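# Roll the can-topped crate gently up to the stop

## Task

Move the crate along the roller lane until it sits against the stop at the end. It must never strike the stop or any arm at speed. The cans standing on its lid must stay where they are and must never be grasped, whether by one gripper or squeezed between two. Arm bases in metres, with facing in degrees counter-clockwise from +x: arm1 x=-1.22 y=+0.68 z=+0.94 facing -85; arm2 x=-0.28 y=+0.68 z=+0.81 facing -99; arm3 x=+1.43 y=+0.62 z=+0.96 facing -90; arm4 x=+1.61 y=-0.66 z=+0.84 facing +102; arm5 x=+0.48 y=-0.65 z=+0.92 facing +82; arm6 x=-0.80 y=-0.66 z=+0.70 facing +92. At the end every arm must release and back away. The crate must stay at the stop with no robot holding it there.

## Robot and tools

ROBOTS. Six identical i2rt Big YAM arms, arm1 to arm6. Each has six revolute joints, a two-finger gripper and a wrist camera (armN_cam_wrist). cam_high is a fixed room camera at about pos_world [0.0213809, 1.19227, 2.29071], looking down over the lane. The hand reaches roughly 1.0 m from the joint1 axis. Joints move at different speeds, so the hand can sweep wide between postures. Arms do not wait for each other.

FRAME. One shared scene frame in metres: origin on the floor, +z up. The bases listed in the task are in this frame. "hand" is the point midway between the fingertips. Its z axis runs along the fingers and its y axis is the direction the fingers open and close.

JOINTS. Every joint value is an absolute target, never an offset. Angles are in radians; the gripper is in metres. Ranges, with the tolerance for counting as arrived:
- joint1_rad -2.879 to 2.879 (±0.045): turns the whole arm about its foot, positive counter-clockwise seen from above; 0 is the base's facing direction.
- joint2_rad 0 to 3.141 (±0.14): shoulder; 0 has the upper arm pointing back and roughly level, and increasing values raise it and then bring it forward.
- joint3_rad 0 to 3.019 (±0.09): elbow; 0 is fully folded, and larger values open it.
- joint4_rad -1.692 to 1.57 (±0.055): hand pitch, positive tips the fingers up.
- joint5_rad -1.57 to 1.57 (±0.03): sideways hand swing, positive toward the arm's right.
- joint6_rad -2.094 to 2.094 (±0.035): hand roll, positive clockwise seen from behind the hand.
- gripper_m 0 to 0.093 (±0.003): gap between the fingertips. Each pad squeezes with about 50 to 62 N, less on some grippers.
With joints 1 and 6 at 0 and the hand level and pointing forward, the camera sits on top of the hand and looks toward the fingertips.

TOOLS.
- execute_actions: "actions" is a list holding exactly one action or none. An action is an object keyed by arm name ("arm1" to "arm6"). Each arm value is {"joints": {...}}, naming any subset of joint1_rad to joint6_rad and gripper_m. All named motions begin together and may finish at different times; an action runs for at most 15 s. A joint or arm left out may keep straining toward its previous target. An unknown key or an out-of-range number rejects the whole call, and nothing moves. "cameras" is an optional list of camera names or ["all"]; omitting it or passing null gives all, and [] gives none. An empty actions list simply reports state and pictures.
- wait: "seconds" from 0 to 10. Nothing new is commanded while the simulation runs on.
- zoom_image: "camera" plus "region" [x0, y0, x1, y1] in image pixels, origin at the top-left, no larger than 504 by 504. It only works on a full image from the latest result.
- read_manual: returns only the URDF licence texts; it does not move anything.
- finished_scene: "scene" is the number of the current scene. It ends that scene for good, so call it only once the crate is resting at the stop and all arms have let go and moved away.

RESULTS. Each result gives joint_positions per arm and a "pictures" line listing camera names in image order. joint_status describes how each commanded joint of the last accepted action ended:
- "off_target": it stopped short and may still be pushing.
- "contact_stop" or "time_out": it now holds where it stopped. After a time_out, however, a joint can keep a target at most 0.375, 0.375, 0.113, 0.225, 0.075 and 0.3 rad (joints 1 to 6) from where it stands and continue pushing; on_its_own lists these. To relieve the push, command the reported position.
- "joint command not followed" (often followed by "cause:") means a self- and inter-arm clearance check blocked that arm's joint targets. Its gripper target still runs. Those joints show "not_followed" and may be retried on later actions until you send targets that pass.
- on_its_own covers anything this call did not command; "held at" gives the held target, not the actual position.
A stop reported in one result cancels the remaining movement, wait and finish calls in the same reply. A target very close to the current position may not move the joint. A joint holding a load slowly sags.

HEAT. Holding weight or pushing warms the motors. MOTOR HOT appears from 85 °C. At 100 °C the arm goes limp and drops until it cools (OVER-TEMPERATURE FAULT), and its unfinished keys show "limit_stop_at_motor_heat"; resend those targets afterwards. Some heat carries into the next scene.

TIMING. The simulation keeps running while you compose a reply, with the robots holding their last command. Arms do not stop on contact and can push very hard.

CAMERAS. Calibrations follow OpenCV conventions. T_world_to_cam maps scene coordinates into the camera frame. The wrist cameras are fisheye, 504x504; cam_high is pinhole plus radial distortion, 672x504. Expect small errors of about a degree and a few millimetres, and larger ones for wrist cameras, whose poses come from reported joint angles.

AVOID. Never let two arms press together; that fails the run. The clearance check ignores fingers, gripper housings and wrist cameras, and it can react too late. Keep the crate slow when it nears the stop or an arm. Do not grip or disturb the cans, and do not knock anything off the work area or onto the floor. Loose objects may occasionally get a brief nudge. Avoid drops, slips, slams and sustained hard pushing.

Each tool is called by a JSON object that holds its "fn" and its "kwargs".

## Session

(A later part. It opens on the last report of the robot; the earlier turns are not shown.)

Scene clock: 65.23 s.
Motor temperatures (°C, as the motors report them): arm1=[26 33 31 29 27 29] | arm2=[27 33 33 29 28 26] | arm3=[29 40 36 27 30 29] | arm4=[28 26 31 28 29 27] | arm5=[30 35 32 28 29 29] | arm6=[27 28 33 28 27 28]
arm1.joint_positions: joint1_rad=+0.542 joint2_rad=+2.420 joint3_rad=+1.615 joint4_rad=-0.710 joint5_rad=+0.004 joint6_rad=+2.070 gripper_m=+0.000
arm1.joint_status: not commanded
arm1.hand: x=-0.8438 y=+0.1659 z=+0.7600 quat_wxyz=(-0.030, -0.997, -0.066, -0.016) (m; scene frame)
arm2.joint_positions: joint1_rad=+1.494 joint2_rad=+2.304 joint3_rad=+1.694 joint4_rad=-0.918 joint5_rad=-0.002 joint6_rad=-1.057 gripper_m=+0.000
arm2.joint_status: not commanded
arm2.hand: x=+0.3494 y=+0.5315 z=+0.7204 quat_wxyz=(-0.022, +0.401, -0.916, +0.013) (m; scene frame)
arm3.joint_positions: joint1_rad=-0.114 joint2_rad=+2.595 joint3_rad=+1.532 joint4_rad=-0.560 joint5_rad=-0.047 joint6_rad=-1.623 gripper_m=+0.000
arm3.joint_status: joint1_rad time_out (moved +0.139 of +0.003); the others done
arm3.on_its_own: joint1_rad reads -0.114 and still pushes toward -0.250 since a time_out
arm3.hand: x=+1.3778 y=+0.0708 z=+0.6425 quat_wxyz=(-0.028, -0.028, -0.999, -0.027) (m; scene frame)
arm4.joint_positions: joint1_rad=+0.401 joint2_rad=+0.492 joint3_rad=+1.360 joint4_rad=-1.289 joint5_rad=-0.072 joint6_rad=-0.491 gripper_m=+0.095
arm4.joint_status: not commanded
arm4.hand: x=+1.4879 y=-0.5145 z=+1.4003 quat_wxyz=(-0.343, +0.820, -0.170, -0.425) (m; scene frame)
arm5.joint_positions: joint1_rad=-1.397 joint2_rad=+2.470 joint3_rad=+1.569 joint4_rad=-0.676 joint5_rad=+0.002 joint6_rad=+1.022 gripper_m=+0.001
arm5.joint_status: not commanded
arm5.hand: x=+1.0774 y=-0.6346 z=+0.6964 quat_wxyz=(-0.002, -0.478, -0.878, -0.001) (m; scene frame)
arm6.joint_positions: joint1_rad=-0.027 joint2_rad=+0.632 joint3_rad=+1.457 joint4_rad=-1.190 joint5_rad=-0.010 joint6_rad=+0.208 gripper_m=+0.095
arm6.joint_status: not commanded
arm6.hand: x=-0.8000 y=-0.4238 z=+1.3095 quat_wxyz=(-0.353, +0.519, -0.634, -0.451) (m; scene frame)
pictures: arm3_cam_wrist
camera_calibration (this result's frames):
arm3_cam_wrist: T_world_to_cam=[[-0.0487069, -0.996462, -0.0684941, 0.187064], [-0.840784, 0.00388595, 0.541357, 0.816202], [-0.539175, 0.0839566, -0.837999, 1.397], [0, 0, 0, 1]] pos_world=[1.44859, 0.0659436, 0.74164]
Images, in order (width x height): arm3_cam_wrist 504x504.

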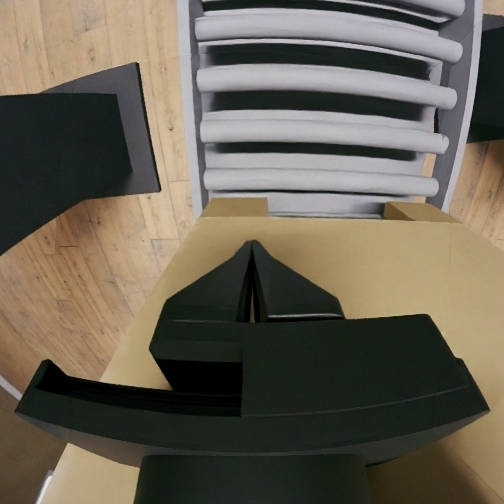

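{"fn": "execute_actions", "kwargs": {"actions": [{"arm3":{"joints":{"joint1_rad":-0.13,"joint2_rad":2.65,"joint3_rad":1.68,"joint4_rad":-0.6,"joint6_rad":-1.52}}}], "cameras": []}}

{"fn": "execute_actions", "kwargs": {"actions": [{"arm3":{"joints":{"joint1_rad":-0.01,"joint2_rad":2.68,"joint3_rad":1.7,"joint4_rad":-0.63,"joint6_rad":-1.4}}}], "cameras": ["arm3_cam_wrist"]}}

Scene clock: 67.60 s.
Motor temperatures (°C, as the motors report them): arm1=[26 33 31 29 27 29] | arm2=[27 33 33 29 28 26] | arm3=[29 40 36 27 30 29] | arm4=[28 27 31 28 29 27] | arm5=[30 35 32 28 29 29] | arm6=[27 28 33 28 27 28]
arm1.joint_positions: joint1_rad=+0.542 joint2_rad=+2.420 joint3_rad=+1.615 joint4_rad=-0.710 joint5_rad=+0.004 joint6_rad=+2.070 gripper_m=+0.000
arm1.joint_status: not commanded
arm1.hand: x=-0.8438 y=+0.1659 z=+0.7600 quat_wxyz=(-0.030, -0.997, -0.066, -0.016) (m; scene frame)
arm2.joint_positions: joint1_rad=+1.494 joint2_rad=+2.304 joint3_rad=+1.694 joint4_rad=-0.918 joint5_rad=-0.002 joint6_rad=-1.057 gripper_m=+0.000
arm2.joint_status: not commanded
arm2.hand: x=+0.3494 y=+0.5315 z=+0.7204 quat_wxyz=(-0.022, +0.401, -0.916, +0.013) (m; scene frame)
arm3.joint_positions: joint1_rad=+0.004 joint2_rad=+2.653 joint3_rad=+1.643 joint4_rad=-0.604 joint5_rad=-0.047 joint6_rad=-1.506 gripper_m=+0.000
arm3.joint_status: joint1_rad time_out (moved +0.118 of -0.016); the others done
arm3.on_its_own: joint1_rad reads +0.004 and still pushes toward -0.130 since a time_out
arm3.hand: x=+1.4433 y=+0.0417 z=+0.6315 quat_wxyz=(-0.025, -0.027, -0.999, -0.026) (m; scene frame)
arm4.joint_positions: joint1_rad=+0.401 joint2_rad=+0.492 joint3_rad=+1.360 joint4_rad=-1.289 joint5_rad=-0.072 joint6_rad=-0.491 gripper_m=+0.095
arm4.joint_status: not commanded
arm4.hand: x=+1.4879 y=-0.5145 z=+1.4003 quat_wxyz=(-0.343, +0.820, -0.170, -0.425) (m; scene frame)
arm5.joint_positions: joint1_rad=-1.397 joint2_rad=+2.470 joint3_rad=+1.569 joint4_rad=-0.676 joint5_rad=+0.002 joint6_rad=+1.022 gripper_m=+0.001
arm5.joint_status: not commanded
arm5.hand: x=+1.0774 y=-0.6346 z=+0.6964 quat_wxyz=(-0.002, -0.478, -0.878, -0.001) (m; scene frame)
arm6.joint_positions: joint1_rad=-0.027 joint2_rad=+0.632 joint3_rad=+1.457 joint4_rad=-1.190 joint5_rad=-0.010 joint6_rad=+0.208 gripper_m=+0.095
arm6.joint_status: not commanded
arm6.hand: x=-0.8000 y=-0.4238 z=+1.3095 quat_wxyz=(-0.353, +0.519, -0.634, -0.451) (m; scene frame)
pictures: none
No camera images: the call's "cameras" was empty. Leave "cameras" out to get every camera's image.

not run: a stop came earlier in this reply.

{"fn": "execute_actions", "kwargs": {"actions": [{"arm3":{"joints":{"joint1_rad":-0.01,"joint2_rad":2.67,"joint3_rad":1.72,"joint4_rad":-0.63,"joint6_rad":-1.39}}}], "cameras": ["arm3_cam_wrist"]}}

Scene clock: 69.73 s.
Motor temperatures (°C, as the motors report them): arm1=[26 33 31 29 27 29] | arm2=[27 33 33 29 28 26] | arm3=[29 39 36 27 30 29] | arm4=[28 27 31 28 29 27] | arm5=[30 35 32 28 29 29] | arm6=[27 28 33 28 27 28]
arm1.joint_positions: joint1_rad=+0.542 joint2_rad=+2.420 joint3_rad=+1.615 joint4_rad=-0.710 joint5_rad=+0.004 joint6_rad=+2.070 gripper_m=+0.000
arm1.joint_status: not commanded
arm1.hand: x=-0.8438 y=+0.1659 z=+0.7600 quat_wxyz=(-0.030, -0.997, -0.066, -0.016) (m; scene frame)
arm2.joint_positions: joint1_rad=+1.494 joint2_rad=+2.304 joint3_rad=+1.694 joint4_rad=-0.918 joint5_rad=-0.002 joint6_rad=-1.057 gripper_m=+0.000
arm2.joint_status: not commanded
arm2.hand: x=+0.3494 y=+0.5315 z=+0.7204 quat_wxyz=(-0.022, +0.401, -0.916, +0.013) (m; scene frame)
arm3.joint_positions: joint1_rad=+0.130 joint2_rad=+2.673 joint3_rad=+1.700 joint4_rad=-0.621 joint5_rad=-0.051 joint6_rad=-1.380 gripper_m=+0.000
arm3.joint_status: joint1_rad time_out (moved +0.126 of -0.014); the others done
arm3.on_its_own: joint1_rad reads +0.130 and still pushes toward -0.010 since a time_out
arm3.hand: x=+1.5191 y=+0.0288 z=+0.6324 quat_wxyz=(-0.026, -0.028, -0.999, -0.018) (m; scene frame)
arm4.joint_positions: joint1_rad=+0.401 joint2_rad=+0.492 joint3_rad=+1.360 joint4_rad=-1.289 joint5_rad=-0.072 joint6_rad=-0.491 gripper_m=+0.095
arm4.joint_status: not commanded
arm4.hand: x=+1.4879 y=-0.5145 z=+1.4003 quat_wxyz=(-0.343, +0.820, -0.170, -0.425) (m; scene frame)
arm5.joint_positions: joint1_rad=-1.397 joint2_rad=+2.470 joint3_rad=+1.569 joint4_rad=-0.676 joint5_rad=+0.002 joint6_rad=+1.022 gripper_m=+0.001
arm5.joint_status: not commanded
arm5.hand: x=+1.0774 y=-0.6346 z=+0.6964 quat_wxyz=(-0.002, -0.478, -0.878, -0.001) (m; scene frame)
arm6.joint_positions: joint1_rad=-0.027 joint2_rad=+0.632 joint3_rad=+1.457 joint4_rad=-1.190 joint5_rad=-0.010 joint6_rad=+0.208 gripper_m=+0.095
arm6.joint_status: not commanded
arm6.hand: x=-0.8000 y=-0.4238 z=+1.3095 quat_wxyz=(-0.353, +0.519, -0.634, -0.451) (m; scene frame)
pictures: arm3_cam_wrist
camera_calibration (this result's frames):
arm3_cam_wrist: T_world_to_cam=[[-0.0483808, -0.99753, -0.0509155, 0.139852], [-0.838097, 0.0128116, 0.545371, 0.933761], [-0.543372, 0.0690577, -0.836647, 1.47428], [0, 0, 0, 1]] pos_world=[1.59043, 0.025734, 0.731324]
Images, in order (width x height): arm3_cam_wrist 504x504.

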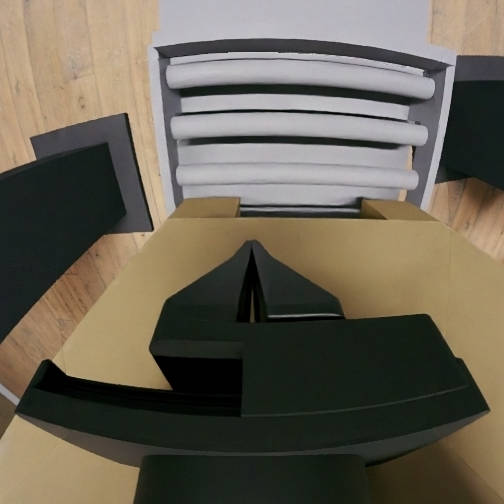

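About 0.2 m left.

{"fn": "execute_actions", "kwargs": {"actions": [{"arm3":{"joints":{"joint1_rad":0.11,"joint2_rad":2.71,"joint3_rad":1.75,"joint4_rad":-0.66,"joint6_rad":-1.27}}}], "cameras": []}}

Scene clock: 71.83 s.
Motor temperatures (°C, as the motors report them): arm1=[26 33 31 29 27 29] | arm2=[27 33 33 29 28 26] | arm3=[29 39 35 27 30 29] | arm4=[28 27 31 28 29 27] | arm5=[30 35 32 28 29 29] | arm6=[27 28 33 28 27 28]
arm1.joint_positions: joint1_rad=+0.542 joint2_rad=+2.420 joint3_rad=+1.615 joint4_rad=-0.710 joint5_rad=+0.004 joint6_rad=+2.070 gripper_m=+0.000
arm1.joint_status: not commanded
arm1.hand: x=-0.8438 y=+0.1659 z=+0.7600 quat_wxyz=(-0.030, -0.997, -0.066, -0.016) (m; scene frame)
arm2.joint_positions: joint1_rad=+1.494 joint2_rad=+2.304 joint3_rad=+1.694 joint4_rad=-0.918 joint5_rad=-0.002 joint6_rad=-1.057 gripper_m=+0.000
arm2.joint_status: not commanded
arm2.hand: x=+0.3494 y=+0.5315 z=+0.7204 quat_wxyz=(-0.022, +0.401, -0.916, +0.013) (m; scene frame)
arm3.joint_positions: joint1_rad=+0.242 joint2_rad=+2.698 joint3_rad=+1.754 joint4_rad=-0.636 joint5_rad=-0.046 joint6_rad=-1.269 gripper_m=+0.000
arm3.joint_status: joint1_rad time_out (moved +0.112 of -0.020); the others done
arm3.on_its_own: joint1_rad reads +0.242 and still pushes toward +0.110 since a time_out
arm3.hand: x=+1.5876 y=+0.0277 z=+0.6299 quat_wxyz=(-0.024, -0.027, -0.999, -0.013) (m; scene frame)
arm4.joint_positions: joint1_rad=+0.401 joint2_rad=+0.492 joint3_rad=+1.360 joint4_rad=-1.289 joint5_rad=-0.072 joint6_rad=-0.491 gripper_m=+0.095
arm4.joint_status: not commanded
arm4.hand: x=+1.4879 y=-0.5145 z=+1.4003 quat_wxyz=(-0.343, +0.820, -0.170, -0.425) (m; scene frame)
arm5.joint_positions: joint1_rad=-1.397 joint2_rad=+2.470 joint3_rad=+1.569 joint4_rad=-0.676 joint5_rad=+0.002 joint6_rad=+1.022 gripper_m=+0.001
arm5.joint_status: not commanded
arm5.hand: x=+1.0774 y=-0.6346 z=+0.6964 quat_wxyz=(-0.002, -0.478, -0.878, -0.001) (m; scene frame)
arm6.joint_positions: joint1_rad=-0.027 joint2_rad=+0.632 joint3_rad=+1.457 joint4_rad=-1.190 joint5_rad=-0.010 joint6_rad=+0.208 gripper_m=+0.095
arm6.joint_status: not commanded
arm6.hand: x=-0.8000 y=-0.4238 z=+1.3095 quat_wxyz=(-0.353, +0.519, -0.634, -0.451) (m; scene frame)
pictures: none
No camera images: the call's "cameras" was empty. Leave "cameras" out to get every camera's image.

{"fn": "execute_actions", "kwargs": {"actions": [{"arm3":{"joints":{"joint1_rad":0.21,"joint2_rad":2.74,"joint3_rad":1.78,"joint4_rad":-0.68,"joint6_rad":-1.18}}}], "cameras": ["arm3_cam_wrist"]}}

Scene clock: 73.83 s.
Motor temperatures (°C, as the motors report them): arm1=[26 33 31 29 27 29] | arm2=[27 33 33 29 28 26] | arm3=[29 39 35 27 31 29] | arm4=[28 27 31 28 29 27] | arm5=[30 35 32 28 29 29] | arm6=[27 28 33 28 27 28]
arm1.joint_positions: joint1_rad=+0.542 joint2_rad=+2.420 joint3_rad=+1.615 joint4_rad=-0.710 joint5_rad=+0.004 joint6_rad=+2.070 gripper_m=+0.000
arm1.joint_status: not commanded
arm1.hand: x=-0.8438 y=+0.1659 z=+0.7600 quat_wxyz=(-0.030, -0.997, -0.066, -0.016) (m; scene frame)
arm2.joint_positions: joint1_rad=+1.494 joint2_rad=+2.304 joint3_rad=+1.694 joint4_rad=-0.918 joint5_rad=-0.002 joint6_rad=-1.057 gripper_m=+0.000
arm2.joint_status: not commanded
arm2.hand: x=+0.3494 y=+0.5315 z=+0.7204 quat_wxyz=(-0.022, +0.401, -0.916, +0.013) (m; scene frame)
arm3.joint_positions: joint1_rad=+0.327 joint2_rad=+2.713 joint3_rad=+1.797 joint4_rad=-0.649 joint5_rad=-0.039 joint6_rad=-1.184 gripper_m=+0.000
arm3.joint_status: joint1_rad time_out (moved +0.085 of -0.032); the others done
arm3.on_its_own: joint1_rad reads +0.327 and still pushes toward +0.210 since a time_out
arm3.hand: x=+1.6411 y=+0.0305 z=+0.6305 quat_wxyz=(-0.022, -0.027, -0.999, -0.007) (m; scene frame)
arm4.joint_positions: joint1_rad=+0.401 joint2_rad=+0.492 joint3_rad=+1.360 joint4_rad=-1.289 joint5_rad=-0.072 joint6_rad=-0.491 gripper_m=+0.095
arm4.joint_status: not commanded
arm4.hand: x=+1.4879 y=-0.5145 z=+1.4003 quat_wxyz=(-0.343, +0.820, -0.170, -0.425) (m; scene frame)
arm5.joint_positions: joint1_rad=-1.397 joint2_rad=+2.470 joint3_rad=+1.569 joint4_rad=-0.676 joint5_rad=+0.002 joint6_rad=+1.022 gripper_m=+0.001
arm5.joint_status: not commanded
arm5.hand: x=+1.0774 y=-0.6346 z=+0.6964 quat_wxyz=(-0.002, -0.478, -0.878, -0.001) (m; scene frame)
arm6.joint_positions: joint1_rad=-0.027 joint2_rad=+0.632 joint3_rad=+1.457 joint4_rad=-1.190 joint5_rad=-0.010 joint6_rad=+0.208 gripper_m=+0.095
arm6.joint_status: not commanded
arm6.hand: x=-0.8000 y=-0.4238 z=+1.3095 quat_wxyz=(-0.353, +0.519, -0.634, -0.451) (m; scene frame)
pictures: arm3_cam_wrist
camera_calibration (this result's frames):
arm3_cam_wrist: T_world_to_cam=[[-0.0469677, -0.998472, -0.0291224, 0.131252], [-0.83358, 0.0231135, 0.551915, 1.02513], [-0.550398, 0.050198, -0.833392, 1.54888], [0, 0, 0, 1]] pos_world=[1.71319, 0.0296067, 0.72886]
Images, in order (width x height): arm3_cam_wrist 504x504.

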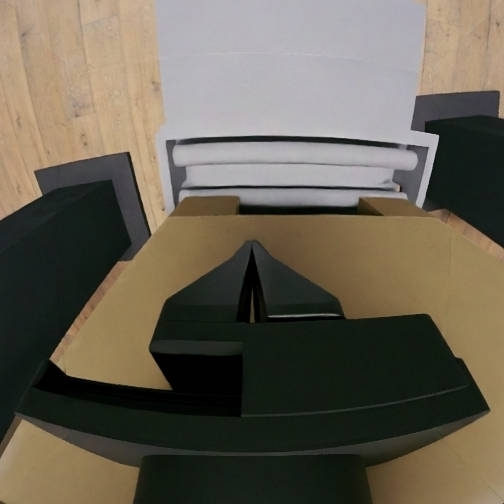

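{"fn": "execute_actions", "kwargs": {"actions": [{"arm3":{"joints":{"joint1_rad":0.29,"joint6_rad":-1.11}}}], "cameras": ["arm3_cam_wrist"]}}

{"fn": "execute_actions", "kwargs": {"actions": [{"arm3":{"joints":{"joint1_rad":0.34,"joint6_rad":-1.06}}}], "cameras": ["arm3_cam_wrist"]}}

Scene clock: 75.87 s.
Motor temperatures (°C, as the motors report them): arm1=[26 33 31 29 27 29] | arm2=[27 33 33 29 28 26] | arm3=[29 39 34 27 31 29] | arm4=[28 27 31 28 29 27] | arm5=[30 35 32 28 29 29] | arm6=[27 28 33 28 27 28]
arm1.joint_positions: joint1_rad=+0.542 joint2_rad=+2.420 joint3_rad=+1.615 joint4_rad=-0.710 joint5_rad=+0.004 joint6_rad=+2.070 gripper_m=+0.000
arm1.joint_status: not commanded
arm1.hand: x=-0.8438 y=+0.1659 z=+0.7600 quat_wxyz=(-0.030, -0.997, -0.066, -0.016) (m; scene frame)
arm2.joint_positions: joint1_rad=+1.494 joint2_rad=+2.304 joint3_rad=+1.694 joint4_rad=-0.918 joint5_rad=-0.002 joint6_rad=-1.057 gripper_m=+0.000
arm2.joint_status: not commanded
arm2.hand: x=+0.3494 y=+0.5315 z=+0.7204 quat_wxyz=(-0.022, +0.401, -0.916, +0.013) (m; scene frame)
arm3.joint_positions: joint1_rad=+0.395 joint2_rad=+2.713 joint3_rad=+1.806 joint4_rad=-0.645 joint5_rad=-0.034 joint6_rad=-1.118 gripper_m=+0.000
arm3.joint_status: joint1_rad time_out (moved +0.068 of -0.037); the others done
arm3.on_its_own: joint1_rad reads +0.395 and still pushes toward +0.290 since a time_out
arm3.hand: x=+1.6820 y=+0.0403 z=+0.6329 quat_wxyz=(-0.022, -0.026, -0.999, -0.002) (m; scene frame)
arm4.joint_positions: joint1_rad=+0.401 joint2_rad=+0.492 joint3_rad=+1.360 joint4_rad=-1.289 joint5_rad=-0.072 joint6_rad=-0.491 gripper_m=+0.095
arm4.joint_status: not commanded
arm4.hand: x=+1.4879 y=-0.5145 z=+1.4003 quat_wxyz=(-0.343, +0.820, -0.170, -0.425) (m; scene frame)
arm5.joint_positions: joint1_rad=-1.397 joint2_rad=+2.470 joint3_rad=+1.569 joint4_rad=-0.676 joint5_rad=+0.002 joint6_rad=+1.022 gripper_m=+0.001
arm5.joint_status: not commanded
arm5.hand: x=+1.0774 y=-0.6346 z=+0.6964 quat_wxyz=(-0.002, -0.478, -0.878, -0.001) (m; scene frame)
arm6.joint_positions: joint1_rad=-0.027 joint2_rad=+0.632 joint3_rad=+1.457 joint4_rad=-1.190 joint5_rad=-0.010 joint6_rad=+0.208 gripper_m=+0.095
arm6.joint_status: not commanded
arm6.hand: x=-0.8000 y=-0.4238 z=+1.3095 quat_wxyz=(-0.353, +0.519, -0.634, -0.451) (m; scene frame)
pictures: arm3_cam_wrist
camera_calibration (this result's frames):
arm3_cam_wrist: T_world_to_cam=[[-0.0462792, -0.998769, -0.0178309, 0.134732], [-0.833535, 0.0287731, 0.551716, 1.05753], [-0.550524, 0.0403957, -0.833841, 1.57384], [0, 0, 0, 1]] pos_world=[1.75416, 0.0405619, 0.731281]
Images, in order (width x height): arm3_cam_wrist 504x504.

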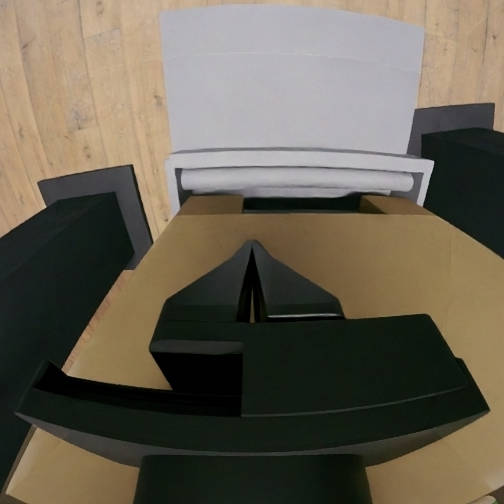

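not run: a stop came earlier in this reply.

{"fn": "execute_actions", "kwargs": {"actions": [{"arm3":{"joints":{"joint1_rad":0.36,"joint6_rad":-1.05}}}], "cameras": []}}

{"fn": "execute_actions", "kwargs": {"actions": [{"arm3":{"joints":{"joint1_rad":0.42}}}], "cameras": ["arm3_cam_wrist"]}}

Scene clock: 77.77 s.
Motor temperatures (°C, as the motors report them): arm1=[26 34 31 29 27 29] | arm2=[27 33 33 29 28 26] | arm3=[29 39 34 27 31 29] | arm4=[28 27 31 28 29 27] | arm5=[30 35 32 28 29 29] | arm6=[27 28 33 28 27 28]
arm1.joint_positions: joint1_rad=+0.542 joint2_rad=+2.420 joint3_rad=+1.615 joint4_rad=-0.710 joint5_rad=+0.004 joint6_rad=+2.070 gripper_m=+0.000
arm1.joint_status: not commanded
arm1.hand: x=-0.8438 y=+0.1659 z=+0.7600 quat_wxyz=(-0.030, -0.997, -0.066, -0.016) (m; scene frame)
arm2.joint_positions: joint1_rad=+1.494 joint2_rad=+2.304 joint3_rad=+1.694 joint4_rad=-0.918 joint5_rad=-0.002 joint6_rad=-1.057 gripper_m=+0.000
arm2.joint_status: not commanded
arm2.hand: x=+0.3494 y=+0.5315 z=+0.7204 quat_wxyz=(-0.022, +0.401, -0.916, +0.013) (m; scene frame)
arm3.joint_positions: joint1_rad=+0.457 joint2_rad=+2.713 joint3_rad=+1.814 joint4_rad=-0.641 joint5_rad=-0.031 joint6_rad=-1.057 gripper_m=+0.000
arm3.joint_status: joint1_rad time_out (moved +0.063 of -0.035); the others done
arm3.on_its_own: joint1_rad reads +0.457 and still pushes toward +0.360 since a time_out
arm3.hand: x=+1.7197 y=+0.0523 z=+0.6351 quat_wxyz=(-0.024, -0.025, -0.999, +0.003) (m; scene frame)
arm4.joint_positions: joint1_rad=+0.401 joint2_rad=+0.492 joint3_rad=+1.360 joint4_rad=-1.289 joint5_rad=-0.072 joint6_rad=-0.491 gripper_m=+0.095
arm4.joint_status: not commanded
arm4.hand: x=+1.4879 y=-0.5145 z=+1.4003 quat_wxyz=(-0.343, +0.820, -0.170, -0.425) (m; scene frame)
arm5.joint_positions: joint1_rad=-1.397 joint2_rad=+2.470 joint3_rad=+1.569 joint4_rad=-0.676 joint5_rad=+0.002 joint6_rad=+1.022 gripper_m=+0.001
arm5.joint_status: not commanded
arm5.hand: x=+1.0774 y=-0.6346 z=+0.6964 quat_wxyz=(-0.002, -0.478, -0.878, -0.001) (m; scene frame)
arm6.joint_positions: joint1_rad=-0.027 joint2_rad=+0.632 joint3_rad=+1.457 joint4_rad=-1.190 joint5_rad=-0.010 joint6_rad=+0.208 gripper_m=+0.095
arm6.joint_status: not commanded
arm6.hand: x=-0.8000 y=-0.4238 z=+1.3095 quat_wxyz=(-0.353, +0.519, -0.634, -0.451) (m; scene frame)
pictures: none
No camera images: the call's "cameras" was empty. Leave "cameras" out to get every camera's image.

not run: a stop came earlier in this reply.

{"fn": "execute_actions", "kwargs": {"actions": [{"arm3":{"joints":{"joint1_rad":0.425}}}], "cameras": ["arm3_cam_wrist"]}}

Scene clock: 79.30 s.
Motor temperatures (°C, as the motors report them): arm1=[26 34 31 29 27 29] | arm2=[27 33 33 29 28 26] | arm3=[29 39 34 27 31 29] | arm4=[28 27 31 28 29 27] | arm5=[30 35 32 28 29 29] | arm6=[27 28 33 28 27 28]
arm1.joint_positions: joint1_rad=+0.542 joint2_rad=+2.420 joint3_rad=+1.615 joint4_rad=-0.710 joint5_rad=+0.004 joint6_rad=+2.070 gripper_m=+0.000
arm1.joint_status: not commanded
arm1.hand: x=-0.8438 y=+0.1659 z=+0.7600 quat_wxyz=(-0.030, -0.997, -0.066, -0.016) (m; scene frame)
arm2.joint_positions: joint1_rad=+1.494 joint2_rad=+2.304 joint3_rad=+1.694 joint4_rad=-0.918 joint5_rad=-0.002 joint6_rad=-1.057 gripper_m=+0.000
arm2.joint_status: not commanded
arm2.hand: x=+0.3494 y=+0.5315 z=+0.7204 quat_wxyz=(-0.022, +0.401, -0.916, +0.013) (m; scene frame)
arm3.joint_positions: joint1_rad=+0.493 joint2_rad=+2.713 joint3_rad=+1.812 joint4_rad=-0.644 joint5_rad=-0.021 joint6_rad=-1.034 gripper_m=+0.000
arm3.joint_status: joint1_rad off_target (ended at +0.493, target +0.425)
arm3.hand: x=+1.7375 y=+0.0634 z=+0.6348 quat_wxyz=(-0.018, -0.019, -1.000, +0.003) (m; scene frame)
arm4.joint_positions: joint1_rad=+0.401 joint2_rad=+0.492 joint3_rad=+1.360 joint4_rad=-1.289 joint5_rad=-0.072 joint6_rad=-0.491 gripper_m=+0.095
arm4.joint_status: not commanded
arm4.hand: x=+1.4879 y=-0.5145 z=+1.4003 quat_wxyz=(-0.343, +0.820, -0.170, -0.425) (m; scene frame)
arm5.joint_positions: joint1_rad=-1.397 joint2_rad=+2.470 joint3_rad=+1.569 joint4_rad=-0.676 joint5_rad=+0.002 joint6_rad=+1.022 gripper_m=+0.001
arm5.joint_status: not commanded
arm5.hand: x=+1.0774 y=-0.6346 z=+0.6964 quat_wxyz=(-0.002, -0.478, -0.878, -0.001) (m; scene frame)
arm6.joint_positions: joint1_rad=-0.027 joint2_rad=+0.632 joint3_rad=+1.457 joint4_rad=-1.190 joint5_rad=-0.010 joint6_rad=+0.208 gripper_m=+0.095
arm6.joint_status: not commanded
arm6.hand: x=-0.8000 y=-0.4238 z=+1.3095 quat_wxyz=(-0.353, +0.519, -0.634, -0.451) (m; scene frame)
pictures: arm3_cam_wrist
camera_calibration (this result's frames):
arm3_cam_wrist: T_world_to_cam=[[-0.031768, -0.999466, -0.00766023, 0.128825], [-0.829494, 0.0220882, 0.558078, 1.09145], [-0.557611, 0.0240832, -0.829753, 1.61575], [0, 0, 0, 1]] pos_world=[1.81041, 0.0657361, 0.732547]
Images, in order (width x height): arm3_cam_wrist 504x504.

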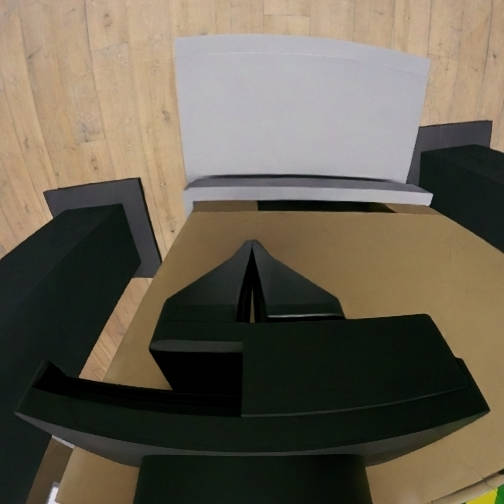

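{"fn": "execute_actions", "kwargs": {"actions": [{"arm3":{"joints":{"joint1_rad":1.5}},"arm1":{"joints":{"joint2_rad":1.6}}}], "cameras": ["cam_high"]}}

{"fn": "finished_scene", "kwargs": {"scene": 2}}

Scene clock: 81.40 s.
Motor temperatures (°C, as the motors report them): arm1=[26 34 31 29 27 29] | arm2=[27 33 33 29 28 26] | arm3=[29 39 34 27 30 29] | arm4=[28 27 32 28 29 27] | arm5=[30 35 32 28 29 29] | arm6=[27 28 33 28 27 28]
arm1.joint_positions: joint1_rad=+0.542 joint2_rad=+1.585 joint3_rad=+1.610 joint4_rad=-0.709 joint5_rad=+0.004 joint6_rad=+2.069 gripper_m=+0.000
arm1.joint_status: all done
arm1.hand: x=-0.8247 y=+0.1404 z=+1.3136 quat_wxyz=(-0.368, -0.899, -0.059, -0.230) (m; scene frame)
arm2.joint_positions: joint1_rad=+1.494 joint2_rad=+2.304 joint3_rad=+1.694 joint4_rad=-0.918 joint5_rad=-0.002 joint6_rad=-1.057 gripper_m=+0.000
arm2.joint_status: not commanded
arm2.hand: x=+0.3494 y=+0.5315 z=+0.7204 quat_wxyz=(-0.022, +0.401, -0.916, +0.013) (m; scene frame)
arm3.joint_positions: joint1_rad=+1.495 joint2_rad=+2.724 joint3_rad=+1.782 joint4_rad=-0.672 joint5_rad=-0.002 joint6_rad=-1.042 gripper_m=+0.000
arm3.joint_status: all done
arm3.hand: x=+2.0376 y=+0.5795 z=+0.6261 quat_wxyz=(+0.014, +0.467, -0.884, -0.013) (m; scene frame)
arm4.joint_positions: joint1_rad=+0.401 joint2_rad=+0.492 joint3_rad=+1.360 joint4_rad=-1.289 joint5_rad=-0.072 joint6_rad=-0.491 gripper_m=+0.095
arm4.joint_status: not commanded
arm4.hand: x=+1.4879 y=-0.5145 z=+1.4003 quat_wxyz=(-0.343, +0.820, -0.170, -0.425) (m; scene frame)
arm5.joint_positions: joint1_rad=-1.397 joint2_rad=+2.470 joint3_rad=+1.569 joint4_rad=-0.676 joint5_rad=+0.002 joint6_rad=+1.022 gripper_m=+0.001
arm5.joint_status: not commanded
arm5.hand: x=+1.0774 y=-0.6346 z=+0.6964 quat_wxyz=(-0.002, -0.478, -0.878, -0.001) (m; scene frame)
arm6.joint_positions: joint1_rad=-0.027 joint2_rad=+0.632 joint3_rad=+1.457 joint4_rad=-1.190 joint5_rad=-0.010 joint6_rad=+0.208 gripper_m=+0.095
arm6.joint_status: not commanded
arm6.hand: x=-0.8000 y=-0.4238 z=+1.3095 quat_wxyz=(-0.353, +0.519, -0.634, -0.451) (m; scene frame)
pictures: cam_high
Images, in order (width x height): cam_high 672x504.

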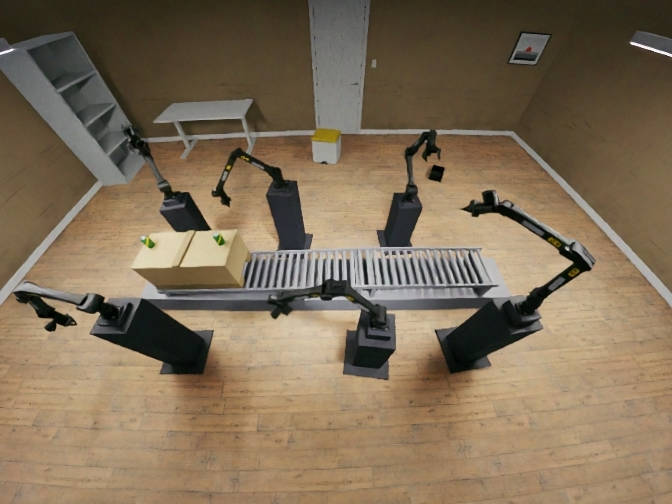

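The scene is finished: the task was done.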